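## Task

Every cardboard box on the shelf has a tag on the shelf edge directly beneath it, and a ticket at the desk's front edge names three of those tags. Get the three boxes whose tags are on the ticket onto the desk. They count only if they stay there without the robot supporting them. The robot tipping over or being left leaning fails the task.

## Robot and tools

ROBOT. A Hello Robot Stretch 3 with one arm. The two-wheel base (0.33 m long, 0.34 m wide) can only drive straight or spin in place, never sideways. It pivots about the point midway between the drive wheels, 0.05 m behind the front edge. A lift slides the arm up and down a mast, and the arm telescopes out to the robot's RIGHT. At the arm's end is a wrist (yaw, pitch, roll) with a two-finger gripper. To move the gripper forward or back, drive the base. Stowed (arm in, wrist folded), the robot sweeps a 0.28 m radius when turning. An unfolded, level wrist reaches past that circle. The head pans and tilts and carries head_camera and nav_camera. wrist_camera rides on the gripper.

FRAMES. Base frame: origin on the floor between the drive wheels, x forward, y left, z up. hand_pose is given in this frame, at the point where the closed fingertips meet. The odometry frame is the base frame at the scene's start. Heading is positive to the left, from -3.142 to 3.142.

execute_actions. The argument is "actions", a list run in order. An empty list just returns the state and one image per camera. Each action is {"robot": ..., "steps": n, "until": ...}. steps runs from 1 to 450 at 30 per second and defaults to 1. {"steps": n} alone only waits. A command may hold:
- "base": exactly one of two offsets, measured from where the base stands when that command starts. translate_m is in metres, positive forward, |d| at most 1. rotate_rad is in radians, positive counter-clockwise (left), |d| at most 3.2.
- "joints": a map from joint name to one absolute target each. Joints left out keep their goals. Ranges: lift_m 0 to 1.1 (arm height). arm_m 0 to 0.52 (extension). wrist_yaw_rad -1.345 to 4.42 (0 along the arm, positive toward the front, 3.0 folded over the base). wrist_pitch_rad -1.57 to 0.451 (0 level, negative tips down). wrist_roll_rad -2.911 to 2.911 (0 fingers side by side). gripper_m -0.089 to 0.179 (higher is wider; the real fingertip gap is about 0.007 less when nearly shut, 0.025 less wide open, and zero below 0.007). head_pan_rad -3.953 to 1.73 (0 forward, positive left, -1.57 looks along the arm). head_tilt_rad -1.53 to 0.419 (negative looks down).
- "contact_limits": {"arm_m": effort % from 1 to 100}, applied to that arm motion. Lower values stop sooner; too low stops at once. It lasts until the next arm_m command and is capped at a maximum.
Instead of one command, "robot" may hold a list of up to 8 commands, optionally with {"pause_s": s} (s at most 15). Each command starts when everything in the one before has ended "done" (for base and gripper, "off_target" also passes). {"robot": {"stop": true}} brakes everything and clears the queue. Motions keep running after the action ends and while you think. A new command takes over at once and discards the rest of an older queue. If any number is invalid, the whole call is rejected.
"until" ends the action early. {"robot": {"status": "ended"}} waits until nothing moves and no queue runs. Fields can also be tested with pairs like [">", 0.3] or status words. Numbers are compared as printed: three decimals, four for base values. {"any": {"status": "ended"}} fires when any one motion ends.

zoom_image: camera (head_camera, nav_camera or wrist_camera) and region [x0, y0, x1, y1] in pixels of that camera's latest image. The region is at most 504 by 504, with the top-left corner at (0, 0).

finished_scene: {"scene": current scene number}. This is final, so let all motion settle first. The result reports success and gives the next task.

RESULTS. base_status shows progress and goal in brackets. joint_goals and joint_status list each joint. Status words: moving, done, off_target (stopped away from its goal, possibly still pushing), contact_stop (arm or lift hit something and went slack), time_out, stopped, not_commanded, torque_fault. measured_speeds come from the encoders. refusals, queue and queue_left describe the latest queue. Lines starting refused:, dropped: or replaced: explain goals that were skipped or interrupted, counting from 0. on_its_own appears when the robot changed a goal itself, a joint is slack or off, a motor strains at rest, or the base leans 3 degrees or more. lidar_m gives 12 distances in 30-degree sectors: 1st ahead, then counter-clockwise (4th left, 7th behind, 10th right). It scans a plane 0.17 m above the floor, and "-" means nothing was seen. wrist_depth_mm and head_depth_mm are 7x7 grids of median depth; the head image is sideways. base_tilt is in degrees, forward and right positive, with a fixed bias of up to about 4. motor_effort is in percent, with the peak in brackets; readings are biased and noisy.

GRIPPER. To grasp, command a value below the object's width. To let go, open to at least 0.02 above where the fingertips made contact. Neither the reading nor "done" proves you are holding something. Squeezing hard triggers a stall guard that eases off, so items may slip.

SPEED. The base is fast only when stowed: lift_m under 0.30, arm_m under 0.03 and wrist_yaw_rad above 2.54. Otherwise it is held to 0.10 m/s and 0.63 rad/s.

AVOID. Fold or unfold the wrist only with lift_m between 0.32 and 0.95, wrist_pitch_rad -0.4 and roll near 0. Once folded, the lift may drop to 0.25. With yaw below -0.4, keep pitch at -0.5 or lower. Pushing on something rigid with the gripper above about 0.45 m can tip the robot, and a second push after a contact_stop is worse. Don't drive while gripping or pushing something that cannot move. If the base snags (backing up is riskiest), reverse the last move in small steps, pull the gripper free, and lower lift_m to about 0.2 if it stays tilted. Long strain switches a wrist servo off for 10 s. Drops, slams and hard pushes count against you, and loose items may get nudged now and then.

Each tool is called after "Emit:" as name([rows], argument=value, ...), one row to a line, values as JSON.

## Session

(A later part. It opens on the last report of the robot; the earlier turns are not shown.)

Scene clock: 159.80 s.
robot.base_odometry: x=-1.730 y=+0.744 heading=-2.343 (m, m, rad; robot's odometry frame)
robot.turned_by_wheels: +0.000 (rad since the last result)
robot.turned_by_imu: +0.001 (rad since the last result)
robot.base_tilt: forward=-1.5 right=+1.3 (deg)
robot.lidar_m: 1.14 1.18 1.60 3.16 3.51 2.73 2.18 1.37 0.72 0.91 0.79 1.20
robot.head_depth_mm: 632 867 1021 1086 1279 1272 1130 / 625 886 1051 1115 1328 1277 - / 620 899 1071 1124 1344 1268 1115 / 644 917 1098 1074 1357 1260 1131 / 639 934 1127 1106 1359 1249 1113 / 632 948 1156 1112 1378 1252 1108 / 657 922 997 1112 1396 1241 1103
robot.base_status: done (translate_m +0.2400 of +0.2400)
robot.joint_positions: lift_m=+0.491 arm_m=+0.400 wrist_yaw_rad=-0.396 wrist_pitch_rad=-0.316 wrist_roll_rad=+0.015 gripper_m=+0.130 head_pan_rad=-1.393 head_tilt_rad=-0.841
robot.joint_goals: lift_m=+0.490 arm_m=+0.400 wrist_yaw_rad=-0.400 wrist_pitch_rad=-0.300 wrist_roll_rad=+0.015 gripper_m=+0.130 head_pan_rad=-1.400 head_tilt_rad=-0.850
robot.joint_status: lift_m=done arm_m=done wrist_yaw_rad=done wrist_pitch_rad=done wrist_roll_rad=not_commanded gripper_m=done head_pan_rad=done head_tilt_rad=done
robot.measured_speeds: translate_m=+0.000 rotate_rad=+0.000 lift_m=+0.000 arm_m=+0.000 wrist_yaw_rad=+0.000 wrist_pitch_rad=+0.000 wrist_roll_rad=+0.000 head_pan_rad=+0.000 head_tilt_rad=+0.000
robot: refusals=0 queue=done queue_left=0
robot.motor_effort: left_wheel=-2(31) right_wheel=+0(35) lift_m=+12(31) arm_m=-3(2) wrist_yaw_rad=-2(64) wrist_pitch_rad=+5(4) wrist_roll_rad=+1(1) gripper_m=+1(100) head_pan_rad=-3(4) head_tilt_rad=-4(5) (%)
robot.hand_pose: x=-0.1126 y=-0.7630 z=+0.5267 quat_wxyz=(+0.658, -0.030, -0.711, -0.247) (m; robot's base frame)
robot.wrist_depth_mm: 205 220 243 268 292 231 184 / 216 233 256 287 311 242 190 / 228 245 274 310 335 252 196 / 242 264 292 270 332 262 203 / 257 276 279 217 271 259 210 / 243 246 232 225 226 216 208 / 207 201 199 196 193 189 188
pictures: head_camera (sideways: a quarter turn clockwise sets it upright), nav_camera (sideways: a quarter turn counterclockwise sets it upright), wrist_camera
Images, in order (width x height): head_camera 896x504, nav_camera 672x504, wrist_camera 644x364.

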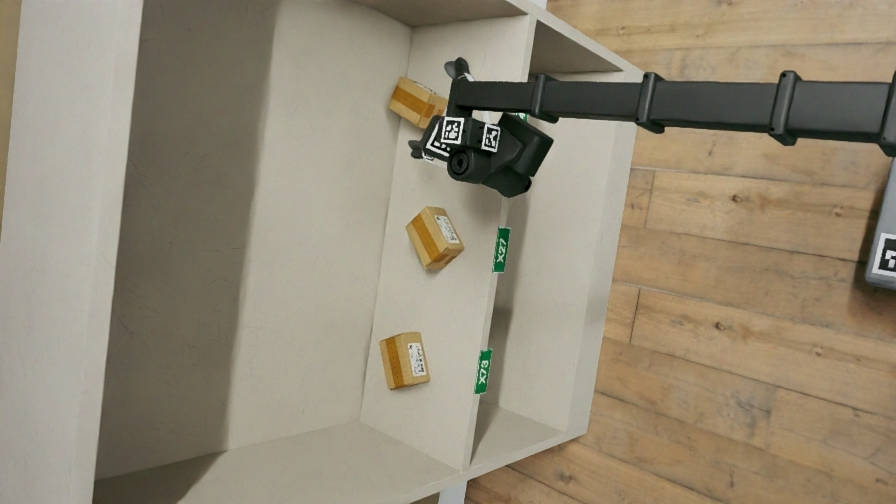

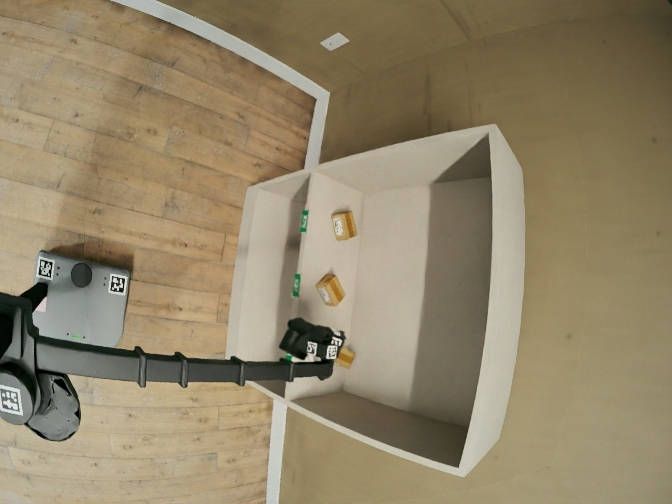

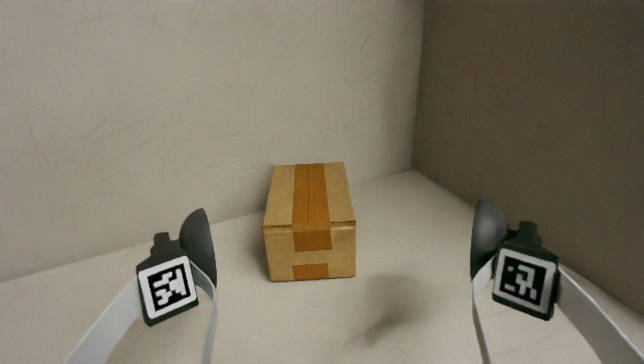

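Aligned. Extending also shifts left suitably.

Emit:
execute_actions([
  {"robot":[{"joints":{"arm_m":0.46,"gripper_m":0.11}},{"joints":{"lift_m":0.437}},{"joints":{"gripper_m":0.01}},{"pause_s":0.5},{"joints":{"lift_m":0.48}}],"steps":450,"until":{"robot":{"status":"ended"}}},
])

Scene clock: 167.57 s.
robot.base_odometry: x=-1.730 y=+0.744 heading=-2.343 (m, m, rad; robot's odometry frame)
robot.turned_by_wheels: +0.000 (rad since the last result)
robot.turned_by_imu: +0.001 (rad since the last result)
robot.base_tilt: forward=-1.6 right=+1.4 (deg)
robot.lidar_m: 1.14 1.18 1.59 3.16 3.50 2.74 2.18 1.37 0.72 0.91 0.79 1.20
robot.head_depth_mm: 630 862 1022 1087 1286 1272 1123 / 624 885 1046 1077 1346 1274 - / 618 899 1073 1116 1370 1266 1125 / 641 917 1091 1072 1355 1265 1135 / 637 932 1121 1104 1362 1257 1109 / 631 950 1146 1114 1372 1246 1103 / 658 917 1000 1107 1402 1244 1100
robot.base_status: done (translate_m +0.2400 of +0.2400)
robot.joint_positions: lift_m=+0.479 arm_m=+0.460 wrist_yaw_rad=-0.397 wrist_pitch_rad=-0.323 wrist_roll_rad=+0.015 gripper_m=+0.011 head_pan_rad=-1.393 head_tilt_rad=-0.841
robot.joint_goals: lift_m=+0.480 arm_m=+0.460 wrist_yaw_rad=-0.400 wrist_pitch_rad=-0.300 wrist_roll_rad=+0.015 gripper_m=+0.010 head_pan_rad=-1.400 head_tilt_rad=-0.850
robot.joint_status: lift_m=done arm_m=done wrist_yaw_rad=done wrist_pitch_rad=done wrist_roll_rad=not_commanded gripper_m=done head_pan_rad=done head_tilt_rad=done
robot.measured_speeds: translate_m=+0.000 rotate_rad=+0.000 lift_m=+0.000 arm_m=+0.000 wrist_yaw_rad=+0.000 wrist_pitch_rad=+0.000 wrist_roll_rad=+0.000 head_pan_rad=+0.000 head_tilt_rad=+0.000
robot: refusals=0 queue=done queue_left=0
robot.motor_effort: left_wheel=-1(1) right_wheel=-1(1) lift_m=+33(36) arm_m=+2(2) wrist_yaw_rad=-1(2) wrist_pitch_rad=+7(8) wrist_roll_rad=+1(1) gripper_m=-18(93) head_pan_rad=-3(4) head_tilt_rad=-5(4) (%)
robot.hand_pose: x=-0.1124 y=-0.8216 z=+0.5139 quat_wxyz=(+0.657, -0.028, -0.711, -0.249) (m; robot's base frame)
robot.wrist_depth_mm: 161 173 189 211 236 230 182 / 170 183 203 225 255 239 187 / 179 194 215 232 278 250 194 / 190 207 231 155 289 261 201 / 201 221 243 139 141 246 209 / 213 221 - 152 195 205 200 / 190 188 184 180 179 175 174
pictures: head_camera (sideways: a quarter turn clockwise sets it upright), nav_camera (sideways: a quarter turn counterclockwise sets it upright), wrist_camera
Images, in order (width x height): head_camera 896x504, nav_camera 672x504, wrist_camera 644x364.

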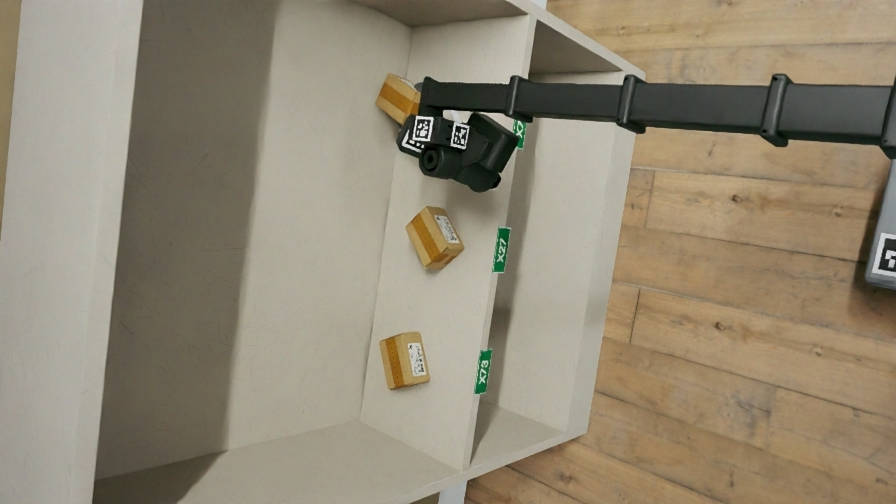

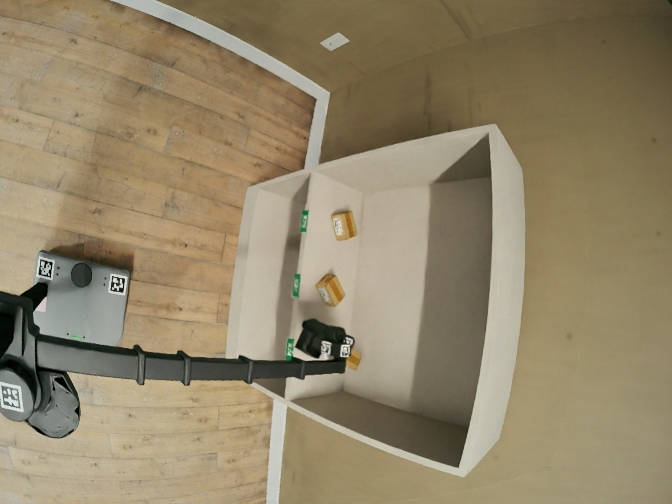

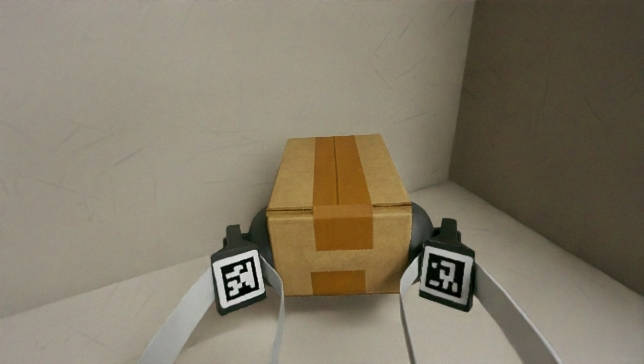

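Emit:
execute_actions([
  {"robot":[{"joints":{"arm_m":0.0}},{"joints":{"wrist_yaw_rad":2.65,"lift_m":0.29}},{"base":{"rotate_rad":1.76}},{"base":{"translate_m":1}},{"base":{"translate_m":0.9}},{"base":{"translate_m":0.48},"joints":{"lift_m":0.9}},{"base":{"rotate_rad":1.4},"joints":{"wrist_yaw_rad":0,"lift_m":0.99,"head_pan_rad":-1.57,"head_tilt_rad":-0.6}},{"joints":{"arm_m":0.4}}],"steps":450,"until":{"robot":{"status":"ended"}}},
  {"steps":450,"until":{"robot":{"status":"ended"}}},
  {"steps":450,"until":{"robot":{"status":"ended"}}},
])

Scene clock: 204.87 s.
robot.base_odometry: x=+0.256 y=-0.568 heading=+0.816 (m, m, rad; robot's odometry frame)
robot.turned_by_wheels: +3.160 (rad since the last result)
robot.turned_by_imu: +3.137 (rad since the last result)
robot.base_tilt: forward=-1.6 right=+1.3 (deg)
robot.lidar_m: 2.25 2.34 3.02 2.99 2.19 1.57 1.51 1.55 0.86 0.86 1.19 2.06
robot.head_depth_mm: 1236 1353 - 1814 1681 1436 1209 / 1239 - 785 1277 1613 1432 1214 / 1239 - 775 1268 1632 1389 1208 / 1248 1320 765 1741 1664 1408 1197 / 1236 1297 805 1805 1726 1411 1190 / 1244 1280 840 1803 1705 1410 1194 / 1227 1253 831 1806 1704 1396 1185
robot.base_status: done (rotate_rad +1.3999 of +1.4000)
robot.joint_positions: lift_m=+0.989 arm_m=+0.400 wrist_yaw_rad=+0.002 wrist_pitch_rad=-0.325 wrist_roll_rad=+0.015 gripper_m=+0.011 head_pan_rad=-1.563 head_tilt_rad=-0.606
robot.joint_goals: lift_m=+0.990 arm_m=+0.400 wrist_yaw_rad=+0.000 wrist_pitch_rad=-0.300 wrist_roll_rad=+0.015 gripper_m=+0.010 head_pan_rad=-1.570 head_tilt_rad=-0.600
robot.joint_status: lift_m=done arm_m=done wrist_yaw_rad=done wrist_pitch_rad=done wrist_roll_rad=not_commanded gripper_m=done head_pan_rad=done head_tilt_rad=done
robot.measured_speeds: translate_m=+0.000 rotate_rad=+0.000 lift_m=+0.000 arm_m=+0.000 wrist_yaw_rad=+0.000 wrist_pitch_rad=+0.000 wrist_roll_rad=+0.000 head_pan_rad=+0.000 head_tilt_rad=+0.000
robot: refusals=0 queue=done queue_left=0
robot.motor_effort: left_wheel=-3(9) right_wheel=+1(8) lift_m=+33(35) arm_m=+2(1) wrist_yaw_rad=-1(4) wrist_pitch_rad=+8(8) wrist_roll_rad=+1(1) gripper_m=-19(19) head_pan_rad=-4(23) head_tilt_rad=+3(22) (%)
robot.hand_pose: x=-0.0210 y=-0.7797 z=+1.0234 quat_wxyz=(+0.693, +0.115, -0.702, -0.115) (m; robot's base frame)
robot.wrist_depth_mm: 750 737 737 749 748 744 750 / 783 779 764 734 691 652 622 / 532 516 490 473 456 437 421 / 379 369 356 155 319 330 322 / 296 290 290 139 141 262 258 / 241 236 - 152 209 219 216 / 204 202 197 193 191 188 186
pictures: head_camera (sideways: a quarter turn clockwise sets it upright), nav_camera (sideways: a quarter turn counterclockwise sets it upright), wrist_camera
Images, in order (width x height): head_camera 896x504, nav_camera 672x504, wrist_camera 644x364.

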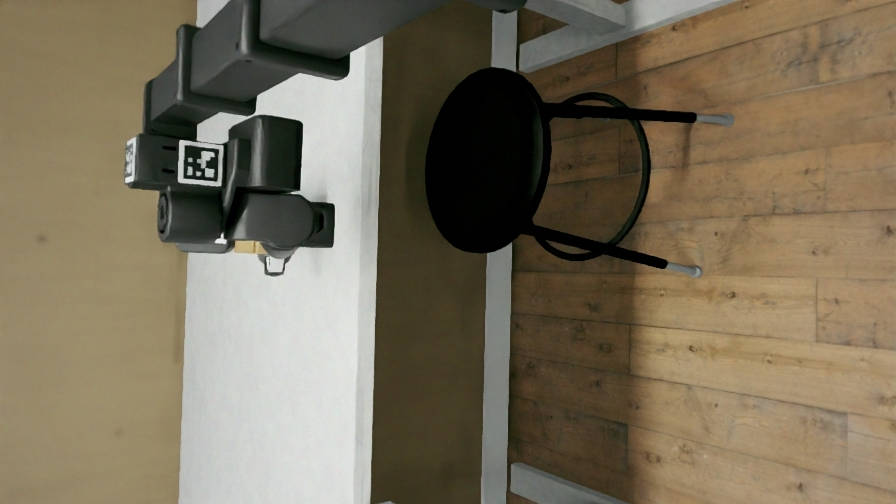

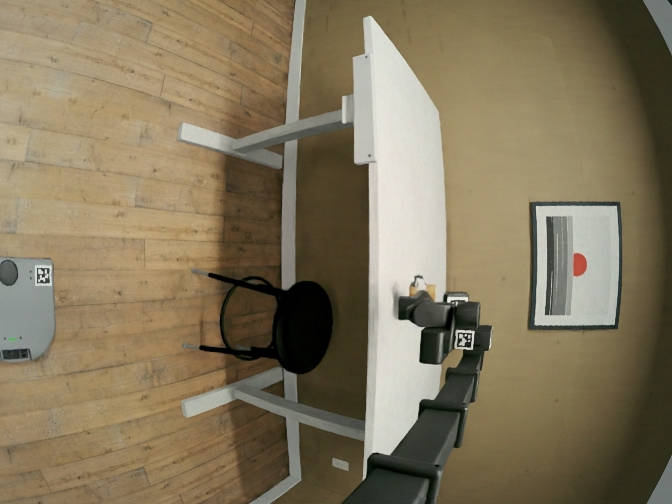

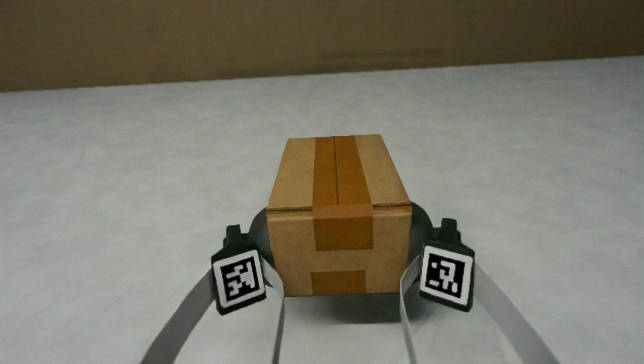

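Emit:
execute_actions([
  {"robot":[{"joints":{"lift_m":0.94}},{"joints":{"gripper_m":0.1}},{"joints":{"arm_m":0.0}},{"base":{"rotate_rad":1.18},"joints":{"wrist_yaw_rad":2.65,"lift_m":0.29,"gripper_m":0.04}},{"base":{"translate_m":1}},{"base":{"translate_m":1}},{"base":{"translate_m":0.58}},{"base":{"rotate_rad":1.99}}],"steps":450,"until":{"robot":{"status":"ended"}}},
  {"steps":450,"until":{"robot":{"status":"ended"}}},
  {"steps":450,"until":{"robot":{"status":"ended"}}},
  {"robot":[{"joints":{"wrist_yaw_rad":0,"lift_m":0.5,"head_tilt_rad":-0.85,"head_pan_rad":-1.4}},{"joints":{"gripper_m":0.17,"arm_m":0.1}}],"steps":450,"until":{"robot":{"status":"ended"}}},
])

Scene clock: 245.63 s.
robot.base_odometry: x=-0.809 y=+1.782 heading=-2.297 (m, m, rad; robot's odometry frame)
robot.turned_by_wheels: +3.170 (rad since the last result)
robot.turned_by_imu: +3.147 (rad since the last result)
robot.base_tilt: forward=-1.5 right=+1.4 (deg)
robot.lidar_m: 2.56 2.64 3.40 3.39 1.77 1.27 0.76 0.80 0.89 0.65 0.65 1.28
robot.head_depth_mm: 636 853 1014 1089 1292 1271 1119 / 628 866 1031 1113 1323 1318 - / 620 886 1050 1071 1343 - 1121 / 615 882 1040 1093 1366 1258 1132 / 573 708 1102 1372 1399 1257 1109 / 847 996 1197 1495 1439 1249 1111 / 862 1009 1226 1556 1435 1252 1104
robot.base_status: done (rotate_rad +1.9899 of +1.9900)
robot.joint_positions: lift_m=+0.499 arm_m=+0.100 wrist_yaw_rad=+0.003 wrist_pitch_rad=-0.320 wrist_roll_rad=+0.015 gripper_m=+0.170 head_pan_rad=-1.407 head_tilt_rad=-0.839
robot.joint_goals: lift_m=+0.500 arm_m=+0.100 wrist_yaw_rad=+0.000 wrist_pitch_rad=-0.300 wrist_roll_rad=+0.015 gripper_m=+0.170 head_pan_rad=-1.400 head_tilt_rad=-0.850
robot.joint_status: lift_m=done arm_m=done wrist_yaw_rad=done wrist_pitch_rad=done wrist_roll_rad=not_commanded gripper_m=done head_pan_rad=done head_tilt_rad=done
robot.measured_speeds: translate_m=+0.000 rotate_rad=+0.000 lift_m=+0.000 arm_m=+0.000 wrist_yaw_rad=+0.000 wrist_pitch_rad=+0.000 wrist_roll_rad=+0.000 head_pan_rad=+0.000 head_tilt_rad=+0.000
robot: refusals=0 queue=done queue_left=0
robot.motor_effort: left_wheel=-3(10) right_wheel=+1(8) lift_m=+32(33) arm_m=+3(4) wrist_yaw_rad=-1(4) wrist_pitch_rad=+6(8) wrist_roll_rad=+1(1) gripper_m=+2(86) head_pan_rad=+4(22) head_tilt_rad=-6(24) (%)
robot.hand_pose: x=-0.0208 y=-0.4803 z=+0.5348 quat_wxyz=(+0.693, +0.113, -0.703, -0.113) (m; robot's base frame)
robot.wrist_depth_mm: 524 331 494 491 496 496 495 / 577 325 516 530 530 525 529 / 626 342 496 421 463 414 413 / 671 364 384 373 361 352 346 / 733 718 522 681 679 681 660 / 792 - 574 680 675 660 - / 740 695 557 585 583 565 550
pictures: head_camera (sideways: a quarter turn clockwise sets it upright), nav_camera (sideways: a quarter turn counterclockwise sets it upright), wrist_camera
Images, in order (width x height): head_camera 896x504, nav_camera 672x504, wrist_camera 644x364.

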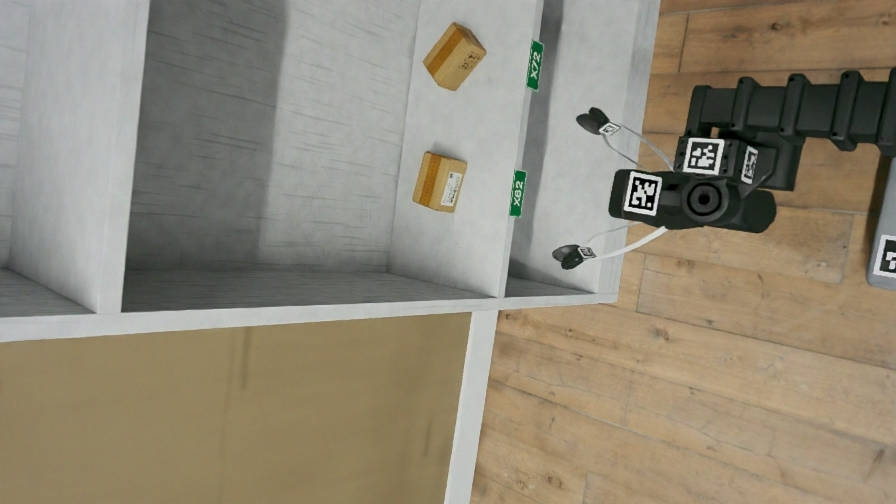

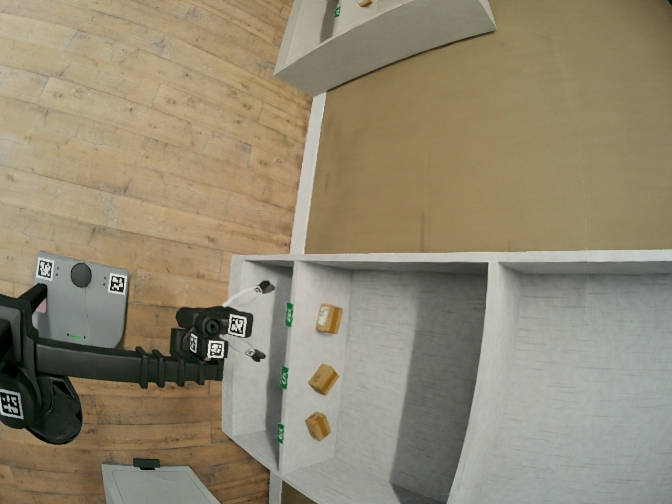

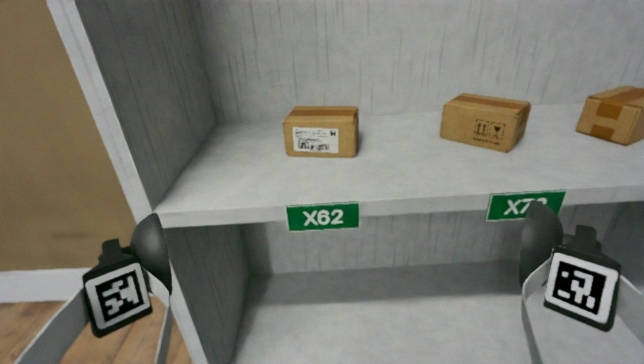

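Emit:
execute_actions([
  {"robot":[{"base":{"translate_m":0.012},"joints":{"arm_m":0.38,"gripper_m":0.15}},{"joints":{"lift_m":0.445}}],"steps":450,"until":{"robot":{"status":"ended"}}},
])

Scene clock: 252.63 s.
robot.base_odometry: x=-0.817 y=+1.773 heading=-2.297 (m, m, rad; robot's odometry frame)
robot.turned_by_wheels: +0.000 (rad since the last result)
robot.turned_by_imu: +0.001 (rad since the last result)
robot.base_tilt: forward=-1.6 right=+1.3 (deg)
robot.lidar_m: 2.55 2.63 3.38 3.42 1.78 1.28 0.78 0.81 0.90 0.64 0.65 1.27
robot.head_depth_mm: 635 851 1010 1075 1294 1277 1127 / 627 868 1027 1138 1315 1271 1125 / 620 882 1056 1115 1325 1267 1126 / 613 872 1040 1075 1354 1259 1136 / 570 929 1112 1407 1420 1254 1110 / 851 991 1195 1507 1443 1254 1109 / 864 1012 1226 1551 1428 1254 1101
robot.base_status: done (translate_m +0.0120 of +0.0120)
robot.joint_positions: lift_m=+0.446 arm_m=+0.380 wrist_yaw_rad=+0.002 wrist_pitch_rad=-0.320 wrist_roll_rad=+0.015 gripper_m=+0.150 head_pan_rad=-1.407 head_tilt_rad=-0.840
robot.joint_goals: lift_m=+0.445 arm_m=+0.380 wrist_yaw_rad=+0.000 wrist_pitch_rad=-0.300 wrist_roll_rad=+0.015 gripper_m=+0.150 head_pan_rad=-1.400 head_tilt_rad=-0.850
robot.joint_status: lift_m=done arm_m=done wrist_yaw_rad=done wrist_pitch_rad=done wrist_roll_rad=not_commanded gripper_m=done head_pan_rad=done head_tilt_rad=done
robot.measured_speeds: translate_m=+0.000 rotate_rad=+0.000 lift_m=+0.000 arm_m=+0.000 wrist_yaw_rad=+0.000 wrist_pitch_rad=+0.000 wrist_roll_rad=+0.000 head_pan_rad=+0.000 head_tilt_rad=+0.000
robot: refusals=0 queue=done queue_left=0
robot.motor_effort: left_wheel=-3(4) right_wheel=+2(4) lift_m=+12(33) arm_m=+3(5) wrist_yaw_rad=-1(1) wrist_pitch_rad=+6(6) wrist_roll_rad=+1(1) gripper_m=+0(74) head_pan_rad=+4(4) head_tilt_rad=-5(5) (%)
robot.hand_pose: x=-0.0209 y=-0.7603 z=+0.4808 quat_wxyz=(+0.693, +0.113, -0.703, -0.113) (m; robot's base frame)
robot.wrist_depth_mm: 230 241 240 242 244 245 246 / 227 257 258 262 263 263 266 / 225 279 279 281 283 285 283 / 221 276 258 163 179 248 233 / 210 222 147 139 135 201 187 / 181 - 162 151 149 163 166 / 157 147 148 145 143 141 136
pictures: head_camera (sideways: a quarter turn clockwise sets it upright), nav_camera (sideways: a quarter turn counterclockwise sets it upright), wrist_camera
Images, in order (width x height): head_camera 896x504, nav_camera 672x504, wrist_camera 644x364.

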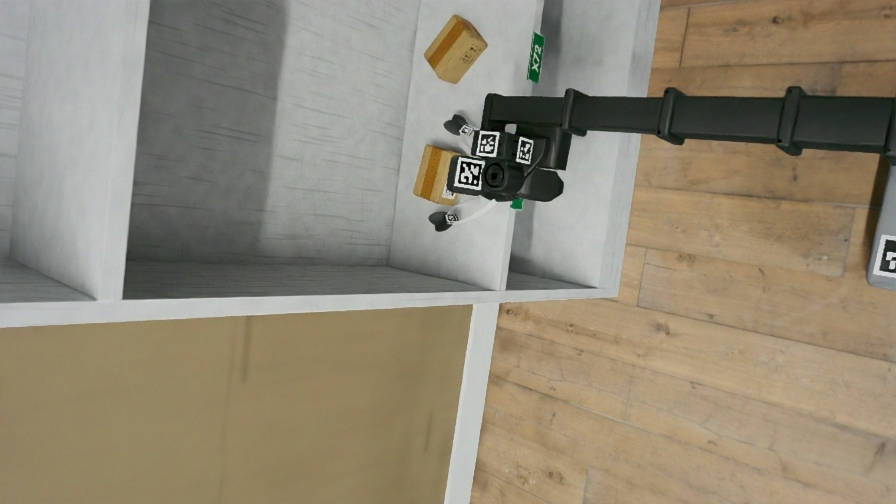

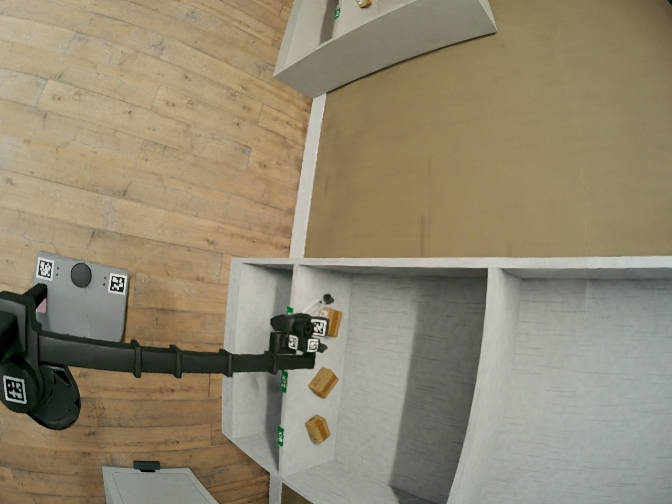

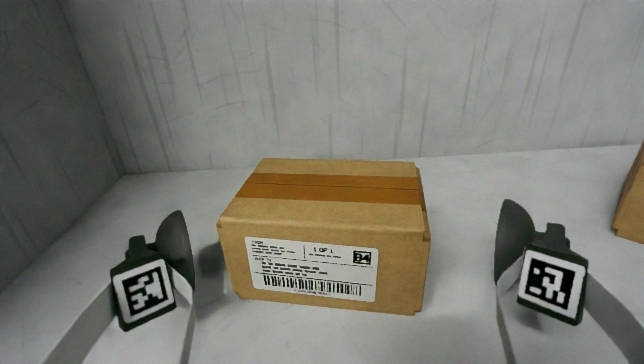

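Emit:
execute_actions([
  {"robot":[{"base":{"translate_m":0.008},"joints":{"arm_m":0.405,"lift_m":0.438}},{"joints":{"gripper_m":0.03}},{"pause_s":0.5},{"joints":{"lift_m":0.48}},{"joints":{"arm_m":0}}],"steps":450,"until":{"robot":{"status":"ended"}}},
])

Scene clock: 263.10 s.
robot.base_odometry: x=-0.822 y=+1.767 heading=-2.297 (m, m, rad; robot's odometry frame)
robot.turned_by_wheels: +0.000 (rad since the last result)
robot.turned_by_imu: +0.002 (rad since the last result)
robot.base_tilt: forward=-1.7 right=+1.3 (deg)
robot.lidar_m: 2.54 2.62 3.38 3.41 1.80 1.29 0.78 0.82 0.90 0.64 0.98 1.26
robot.head_depth_mm: 634 854 1012 1075 1301 1269 1127 / 626 865 1031 1117 1311 1268 1157 / 621 879 1051 1108 1328 1197 - / 587 857 1012 1070 1334 1260 1134 / 803 951 1140 1425 1416 1269 1109 / 850 996 1201 1503 1436 1255 1104 / 862 1016 1228 1556 1434 1235 1104
robot.base_status: done (translate_m +0.0080 of +0.0080)
robot.joint_positions: lift_m=+0.479 arm_m=+0.003 wrist_yaw_rad=+0.002 wrist_pitch_rad=-0.324 wrist_roll_rad=+0.016 gripper_m=+0.054 head_pan_rad=-1.407 head_tilt_rad=-0.840
robot.joint_goals: lift_m=+0.480 arm_m=+0.000 wrist_yaw_rad=+0.000 wrist_pitch_rad=-0.300 wrist_roll_rad=+0.016 gripper_m=+0.053 head_pan_rad=-1.400 head_tilt_rad=-0.850
robot.joint_status: lift_m=done arm_m=done wrist_yaw_rad=done wrist_pitch_rad=done wrist_roll_rad=not_commanded gripper_m=done head_pan_rad=done head_tilt_rad=done
robot.measured_speeds: translate_m=+0.000 rotate_rad=+0.000 lift_m=+0.000 arm_m=+0.000 wrist_yaw_rad=+0.000 wrist_pitch_rad=+0.000 wrist_roll_rad=+0.000 head_pan_rad=+0.000 head_tilt_rad=+0.000
robot: refusals=0 queue=done queue_left=0
robot.on_its_own: gripper_m is held at +0.053, not at your +0.030, by its stall guard, which is not easing now
robot.motor_effort: left_wheel=-2(6) right_wheel=+1(5) lift_m=+32(33) arm_m=-4(2) wrist_yaw_rad=+0(1) wrist_pitch_rad=+7(8) wrist_roll_rad=+0(1) gripper_m=-21(100) head_pan_rad=+5(4) head_tilt_rad=-5(5) (%)
robot.hand_pose: x=-0.0210 y=-0.3830 z=+0.5138 quat_wxyz=(+0.693, +0.114, -0.703, -0.114) (m; robot's base frame)
robot.wrist_depth_mm: 613 605 555 577 575 582 588 / 661 658 573 612 602 515 490 / 720 721 434 446 432 418 431 / 775 777 443 159 155 737 707 / 849 852 131 123 120 777 707 / 831 829 137 124 112 - 629 / 702 683 645 140 124 597 608
pictures: head_camera (sideways: a quarter turn clockwise sets it upright), nav_camera (sideways: a quarter turn counterclockwise sets it upright), wrist_camera
Images, in order (width x height): head_camera 896x504, nav_camera 672x504, wrist_camera 644x364.

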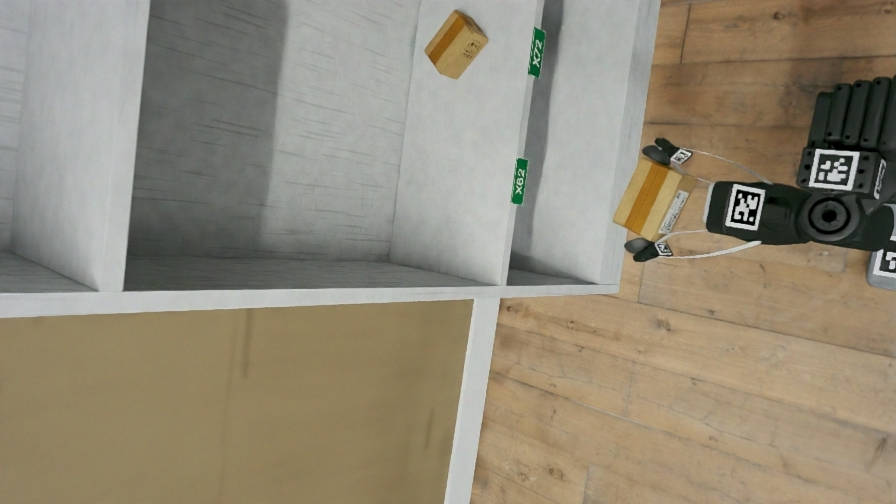

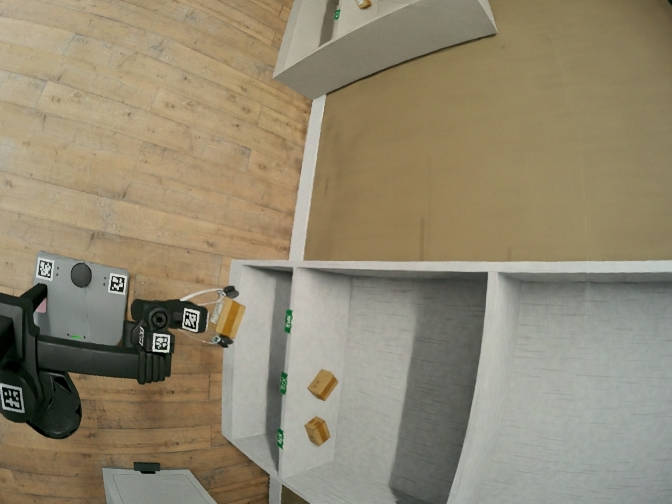

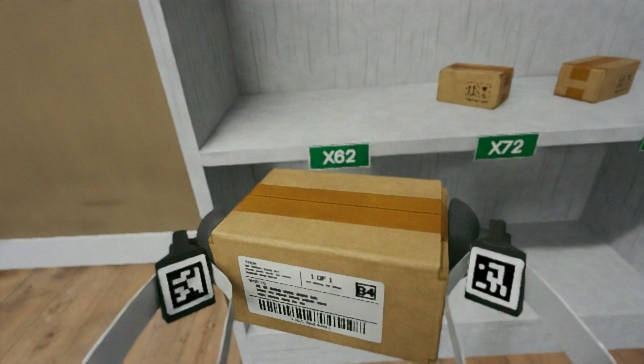

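Emit:
execute_actions([
  {"robot":[{"joints":{"wrist_yaw_rad":2.6,"lift_m":0.29}},{"base":{"rotate_rad":1.295}},{"base":{"translate_m":1}},{"base":{"translate_m":1}},{"base":{"translate_m":0.48},"joints":{"lift_m":0.9}},{"base":{"rotate_rad":1.87},"joints":{"wrist_yaw_rad":0,"lift_m":1.0,"head_pan_rad":-1.57,"head_tilt_rad":-0.6}},{"joints":{"arm_m":0.4}},{"joints":{"lift_m":0.96}}],"steps":450,"until":{"robot":{"status":"ended"}}},
  {"steps":450,"until":{"robot":{"status":"ended"}}},
  {"steps":450,"until":{"robot":{"status":"ended"}}},
])

Scene clock: 296.57 s.
robot.base_odometry: x=+0.513 y=-0.322 heading=+0.868 (m, m, rad; robot's odometry frame)
robot.turned_by_wheels: +3.165 (rad since the last result)
robot.turned_by_imu: +3.144 (rad since the last result)
robot.base_tilt: forward=-1.6 right=+1.3 (deg)
robot.lidar_m: 1.97 2.05 2.77 3.05 2.60 1.86 1.79 1.84 0.90 1.48 1.07 2.05
robot.head_depth_mm: 1242 1316 - 1206 1659 1398 1218 / 1238 1332 760 1727 1648 1424 1212 / 1234 1333 734 1802 1753 1431 1213 / 1227 1311 729 1801 1718 1417 1198 / 1235 1303 801 1800 1709 1407 1196 / 1222 1277 792 1337 1571 1398 1193 / 1231 1256 782 1761 1704 1395 1190
robot.base_status: done (rotate_rad +1.8699 of +1.8700)
robot.joint_positions: lift_m=+0.960 arm_m=+0.400 wrist_yaw_rad=+0.003 wrist_pitch_rad=-0.324 wrist_roll_rad=+0.016 gripper_m=+0.054 head_pan_rad=-1.563 head_tilt_rad=-0.606
robot.joint_goals: lift_m=+0.960 arm_m=+0.400 wrist_yaw_rad=+0.000 wrist_pitch_rad=-0.300 wrist_roll_rad=+0.016 gripper_m=+0.053 head_pan_rad=-1.570 head_tilt_rad=-0.600
robot.joint_status: lift_m=done arm_m=done wrist_yaw_rad=done wrist_pitch_rad=done wrist_roll_rad=not_commanded gripper_m=done head_pan_rad=done head_tilt_rad=done
robot.measured_speeds: translate_m=+0.000 rotate_rad=+0.000 lift_m=+0.000 arm_m=+0.000 wrist_yaw_rad=+0.000 wrist_pitch_rad=+0.000 wrist_roll_rad=+0.000 head_pan_rad=+0.000 head_tilt_rad=+0.000
robot: refusals=0 queue=done queue_left=0
robot.on_its_own: gripper_m is held at +0.053, not at your +0.030, by its stall guard, which is not easing now
robot.motor_effort: left_wheel=-3(8) right_wheel=+1(6) lift_m=+13(35) arm_m=+3(1) wrist_yaw_rad=-1(4) wrist_pitch_rad=+8(8) wrist_roll_rad=+0(0) gripper_m=-21(21) head_pan_rad=-3(21) head_tilt_rad=+3(23) (%)
robot.hand_pose: x=-0.0209 y=-0.7798 z=+0.9947 quat_wxyz=(+0.693, +0.114, -0.703, -0.115) (m; robot's base frame)
robot.wrist_depth_mm: 734 738 745 745 741 745 731 / 781 702 656 630 583 552 518 / 450 435 414 396 380 367 357 / 319 311 298 160 156 277 268 / 246 243 131 123 120 228 215 / 202 202 137 124 112 - 181 / 171 167 161 140 124 157 155
pictures: head_camera (sideways: a quarter turn clockwise sets it upright), nav_camera (sideways: a quarter turn counterclockwise sets it upright), wrist_camera
Images, in order (width x height): head_camera 896x504, nav_camera 672x504, wrist_camera 644x364.

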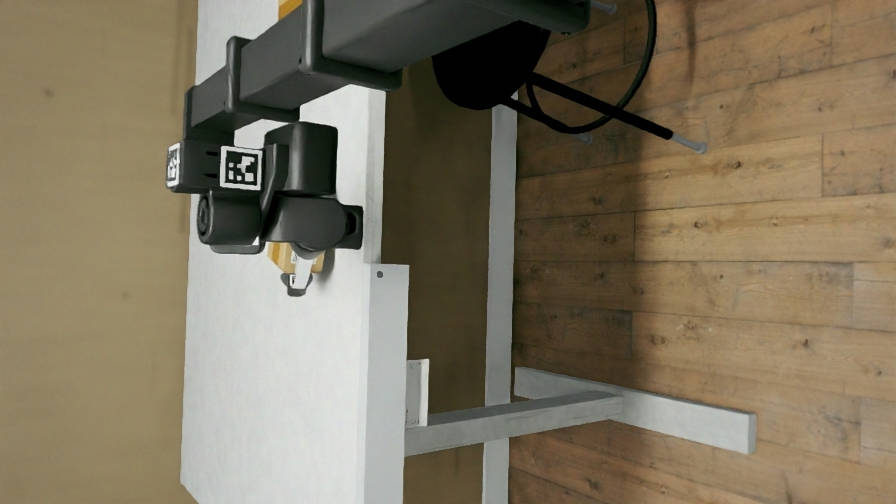

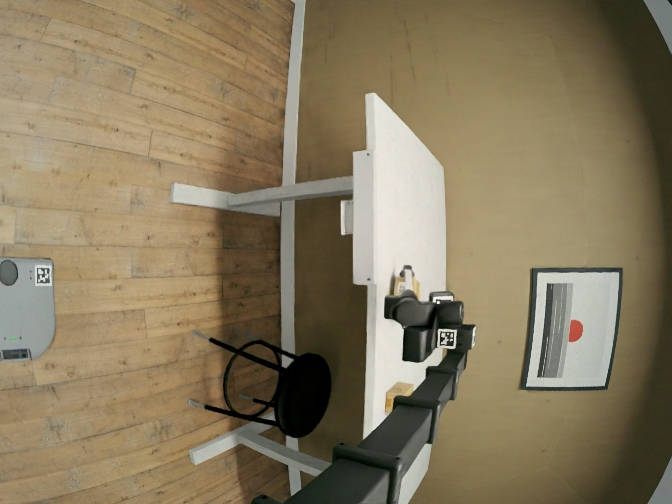

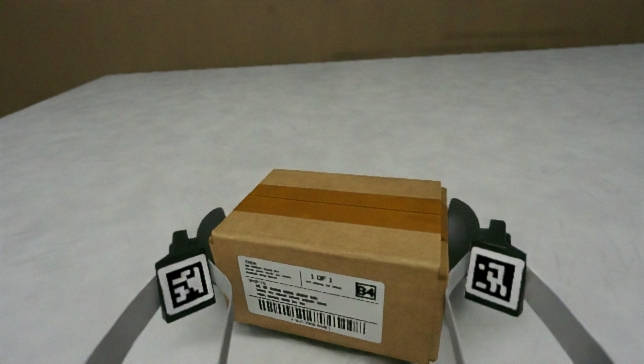

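Emit:
execute_actions([
  {"robot":[{"joints":{"lift_m":0.945}},{"joints":{"gripper_m":0.14}},{"joints":{"arm_m":0.0}},{"base":{"rotate_rad":1.28},"joints":{"wrist_yaw_rad":2.65,"lift_m":0.29,"gripper_m":0.04}},{"base":{"translate_m":1}},{"base":{"translate_m":1}},{"base":{"translate_m":0.54}},{"base":{"rotate_rad":1.49}}],"steps":450,"until":{"robot":{"status":"ended"}}},
  {"steps":450,"until":{"robot":{"status":"ended"}}},
  {"steps":450,"until":{"robot":{"status":"ended"}}},
  {"robot":[{"joints":{"wrist_yaw_rad":-0.4,"lift_m":0.53,"head_tilt_rad":-0.85,"head_pan_rad":-1.5}},{"joints":{"gripper_m":0.12,"arm_m":0.3}}],"steps":450,"until":{"robot":{"status":"ended"}}},
])

Scene clock: 337.20 s.
robot.base_odometry: x=-0.872 y=+1.807 heading=-2.646 (m, m, rad; robot's odometry frame)
robot.turned_by_wheels: +2.770 (rad since the last result)
robot.turned_by_imu: +2.752 (rad since the last result)
robot.base_tilt: forward=-1.6 right=+1.4 (deg)
robot.lidar_m: 1.28 2.58 2.79 3.44 3.34 1.54 1.21 0.74 0.82 0.86 0.61 0.96
robot.head_depth_mm: 669 872 955 1651 1468 1280 1125 / 662 980 1130 1164 1403 1273 - / 623 946 1146 1107 1384 1263 1135 / 613 904 1087 1071 1349 1262 1140 / 610 865 1026 1069 1296 1256 1110 / 601 829 978 1082 1249 1230 1112 / 595 798 933 1058 998 1225 1106
robot.base_status: done (rotate_rad +1.4899 of +1.4900)
robot.joint_positions: lift_m=+0.529 arm_m=+0.300 wrist_yaw_rad=-0.397 wrist_pitch_rad=-0.321 wrist_roll_rad=+0.016 gripper_m=+0.120 head_pan_rad=-1.507 head_tilt_rad=-0.840
robot.joint_goals: lift_m=+0.530 arm_m=+0.300 wrist_yaw_rad=-0.400 wrist_pitch_rad=-0.300 wrist_roll_rad=+0.016 gripper_m=+0.120 head_pan_rad=-1.500 head_tilt_rad=-0.850
robot.joint_status: lift_m=done arm_m=done wrist_yaw_rad=done wrist_pitch_rad=done wrist_roll_rad=not_commanded gripper_m=done head_pan_rad=done head_tilt_rad=done
robot.measured_speeds: translate_m=+0.000 rotate_rad=+0.000 lift_m=+0.000 arm_m=+0.000 wrist_yaw_rad=+0.000 wrist_pitch_rad=+0.000 wrist_roll_rad=+0.000 head_pan_rad=+0.000 head_tilt_rad=+0.000
robot: refusals=0 queue=done queue_left=0
robot.motor_effort: left_wheel=-3(9) right_wheel=+1(7) lift_m=+33(34) arm_m=+3(4) wrist_yaw_rad=-1(4) wrist_pitch_rad=+7(8) wrist_roll_rad=+0(0) gripper_m=+1(82) head_pan_rad=+4(13) head_tilt_rad=-5(22) (%)
robot.hand_pose: x=-0.1127 y=-0.6617 z=+0.5645 quat_wxyz=(+0.657, -0.029, -0.711, -0.249) (m; robot's base frame)
robot.wrist_depth_mm: 287 331 398 389 315 740 660 / 297 343 416 422 334 793 701 / 305 358 440 460 359 830 721 / 318 377 416 430 377 908 757 / 330 356 293 337 357 888 812 / 297 297 283 281 451 - 783 / 216 244 243 255 543 693 471
pictures: head_camera (sideways: a quarter turn clockwise sets it upright), nav_camera (sideways: a quarter turn counterclockwise sets it upright), wrist_camera
Images, in order (width x height): head_camera 896x504, nav_camera 672x504, wrist_camera 644x364.

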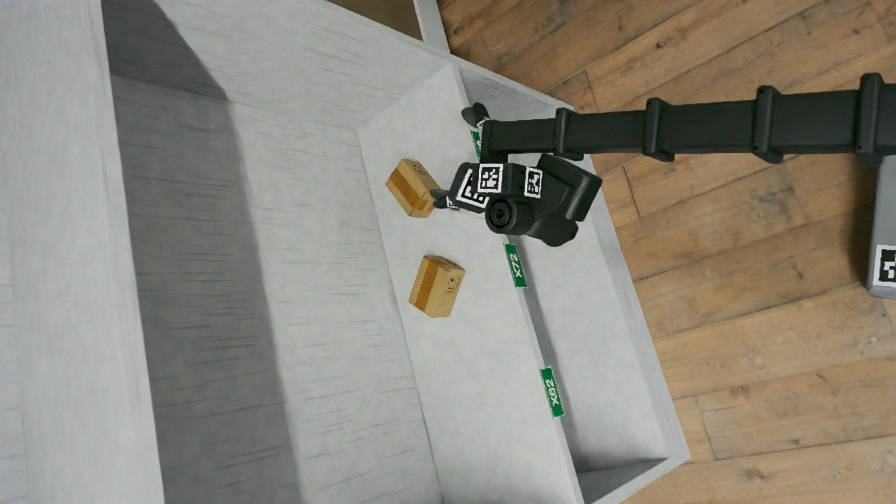

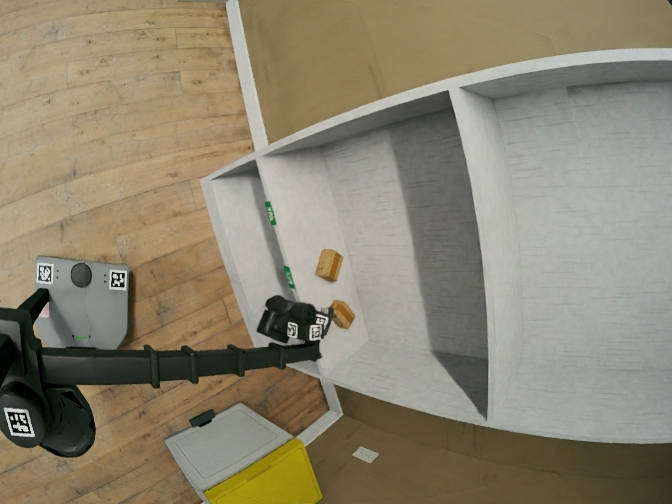

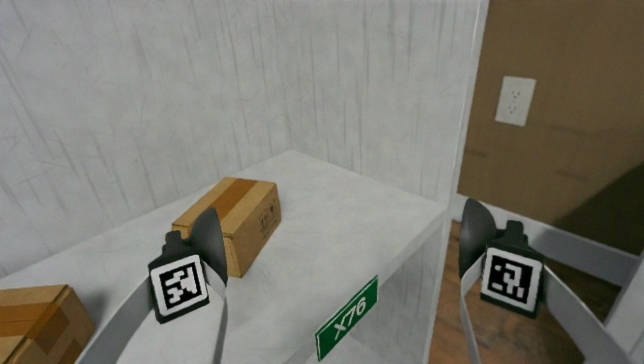

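Emit:
execute_actions([
  {"robot":[{"base":{"translate_m":0.05},"joints":{"lift_m":0.66}},{"joints":{"wrist_pitch_rad":-0.9,"wrist_yaw_rad":-0.65,"arm_m":0.48}}],"steps":450,"until":{"robot":{"status":"ended"}}},
])

Scene clock: 345.53 s.
robot.base_odometry: x=-0.916 y=+1.783 heading=-2.646 (m, m, rad; robot's odometry frame)
robot.turned_by_wheels: +0.000 (rad since the last result)
robot.turned_by_imu: +0.001 (rad since the last result)
robot.base_tilt: forward=-1.7 right=+1.4 (deg)
robot.lidar_m: 1.23 2.54 2.73 3.44 3.46 1.60 1.25 0.78 0.85 0.84 0.57 0.95
robot.head_depth_mm: 670 935 1020 1155 1462 1281 1147 / 627 963 1127 1105 - - - / 620 920 - 1088 1367 1260 1124 / 615 881 1047 1068 1338 1260 1125 / 607 841 1007 1093 1262 1252 1109 / 603 806 956 1060 1241 1237 1114 / 595 777 908 1037 982 1223 1105
robot.base_status: done (translate_m +0.0500 of +0.0500)
robot.joint_positions: lift_m=+0.659 arm_m=+0.480 wrist_yaw_rad=-0.647 wrist_pitch_rad=-0.905 wrist_roll_rad=+0.016 gripper_m=+0.120 head_pan_rad=-1.507 head_tilt_rad=-0.840
robot.joint_goals: lift_m=+0.660 arm_m=+0.480 wrist_yaw_rad=-0.650 wrist_pitch_rad=-0.900 wrist_roll_rad=+0.016 gripper_m=+0.120 head_pan_rad=-1.500 head_tilt_rad=-0.850
robot.joint_status: lift_m=done arm_m=done wrist_yaw_rad=done wrist_pitch_rad=done wrist_roll_rad=not_commanded gripper_m=done head_pan_rad=done head_tilt_rad=done
robot.measured_speeds: translate_m=+0.000 rotate_rad=+0.000 lift_m=+0.000 arm_m=+0.000 wrist_yaw_rad=+0.000 wrist_pitch_rad=+0.000 wrist_roll_rad=+0.000 head_pan_rad=+0.000 head_tilt_rad=+0.000
robot: refusals=0 queue=done queue_left=0
robot.motor_effort: left_wheel=-2(4) right_wheel=+1(5) lift_m=+32(32) arm_m=+2(6) wrist_yaw_rad=-2(2) wrist_pitch_rad=+1(7) wrist_roll_rad=+0(0) gripper_m=+1(1) head_pan_rad=+4(4) head_tilt_rad=-5(5) (%)
robot.hand_pose: x=-0.1056 y=-0.7357 z=+0.5818 quat_wxyz=(+0.499, +0.087, -0.705, -0.496) (m; robot's base frame)
robot.wrist_depth_mm: 203 247 338 370 317 289 755 / 214 266 368 376 357 860 642 / 226 284 350 346 338 843 536 / 240 308 321 273 315 765 603 / 256 303 293 287 296 729 681 / 275 288 277 276 280 - 668 / 268 264 263 258 643 636 633
pictures: head_camera (sideways: a quarter turn clockwise sets it upright), nav_camera (sideways: a quarter turn counterclockwise sets it upright), wrist_camera
Images, in order (width x height): head_camera 896x504, nav_camera 672x504, wrist_camera 644x364.

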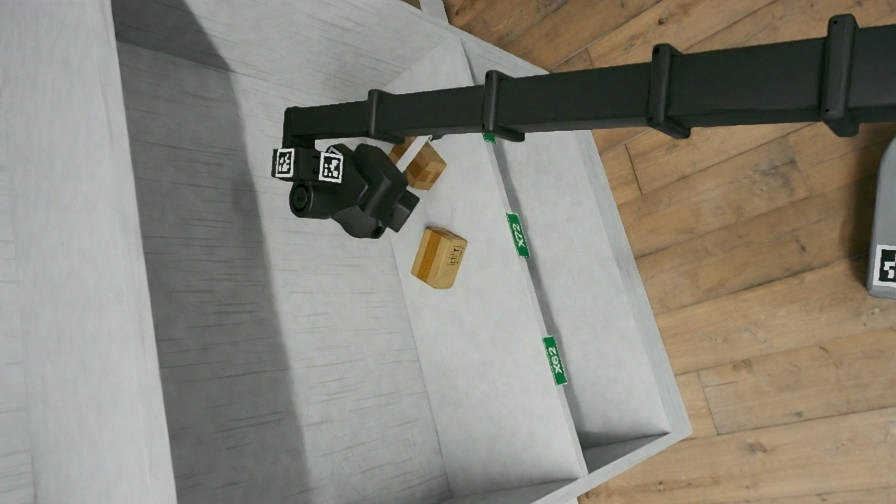

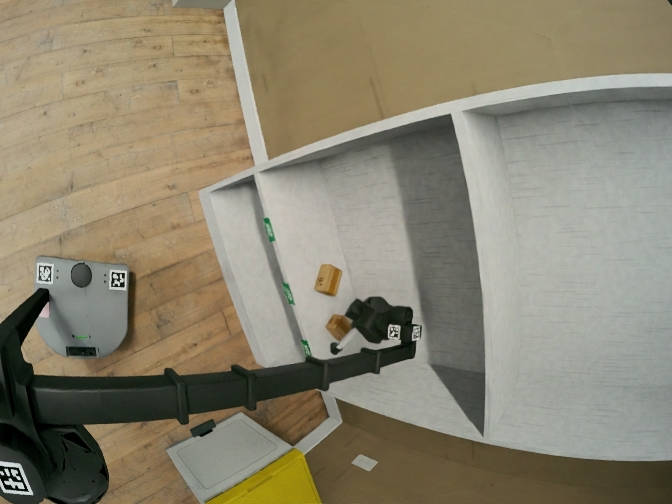

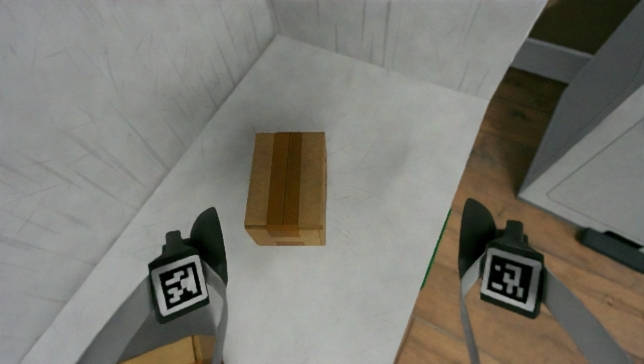

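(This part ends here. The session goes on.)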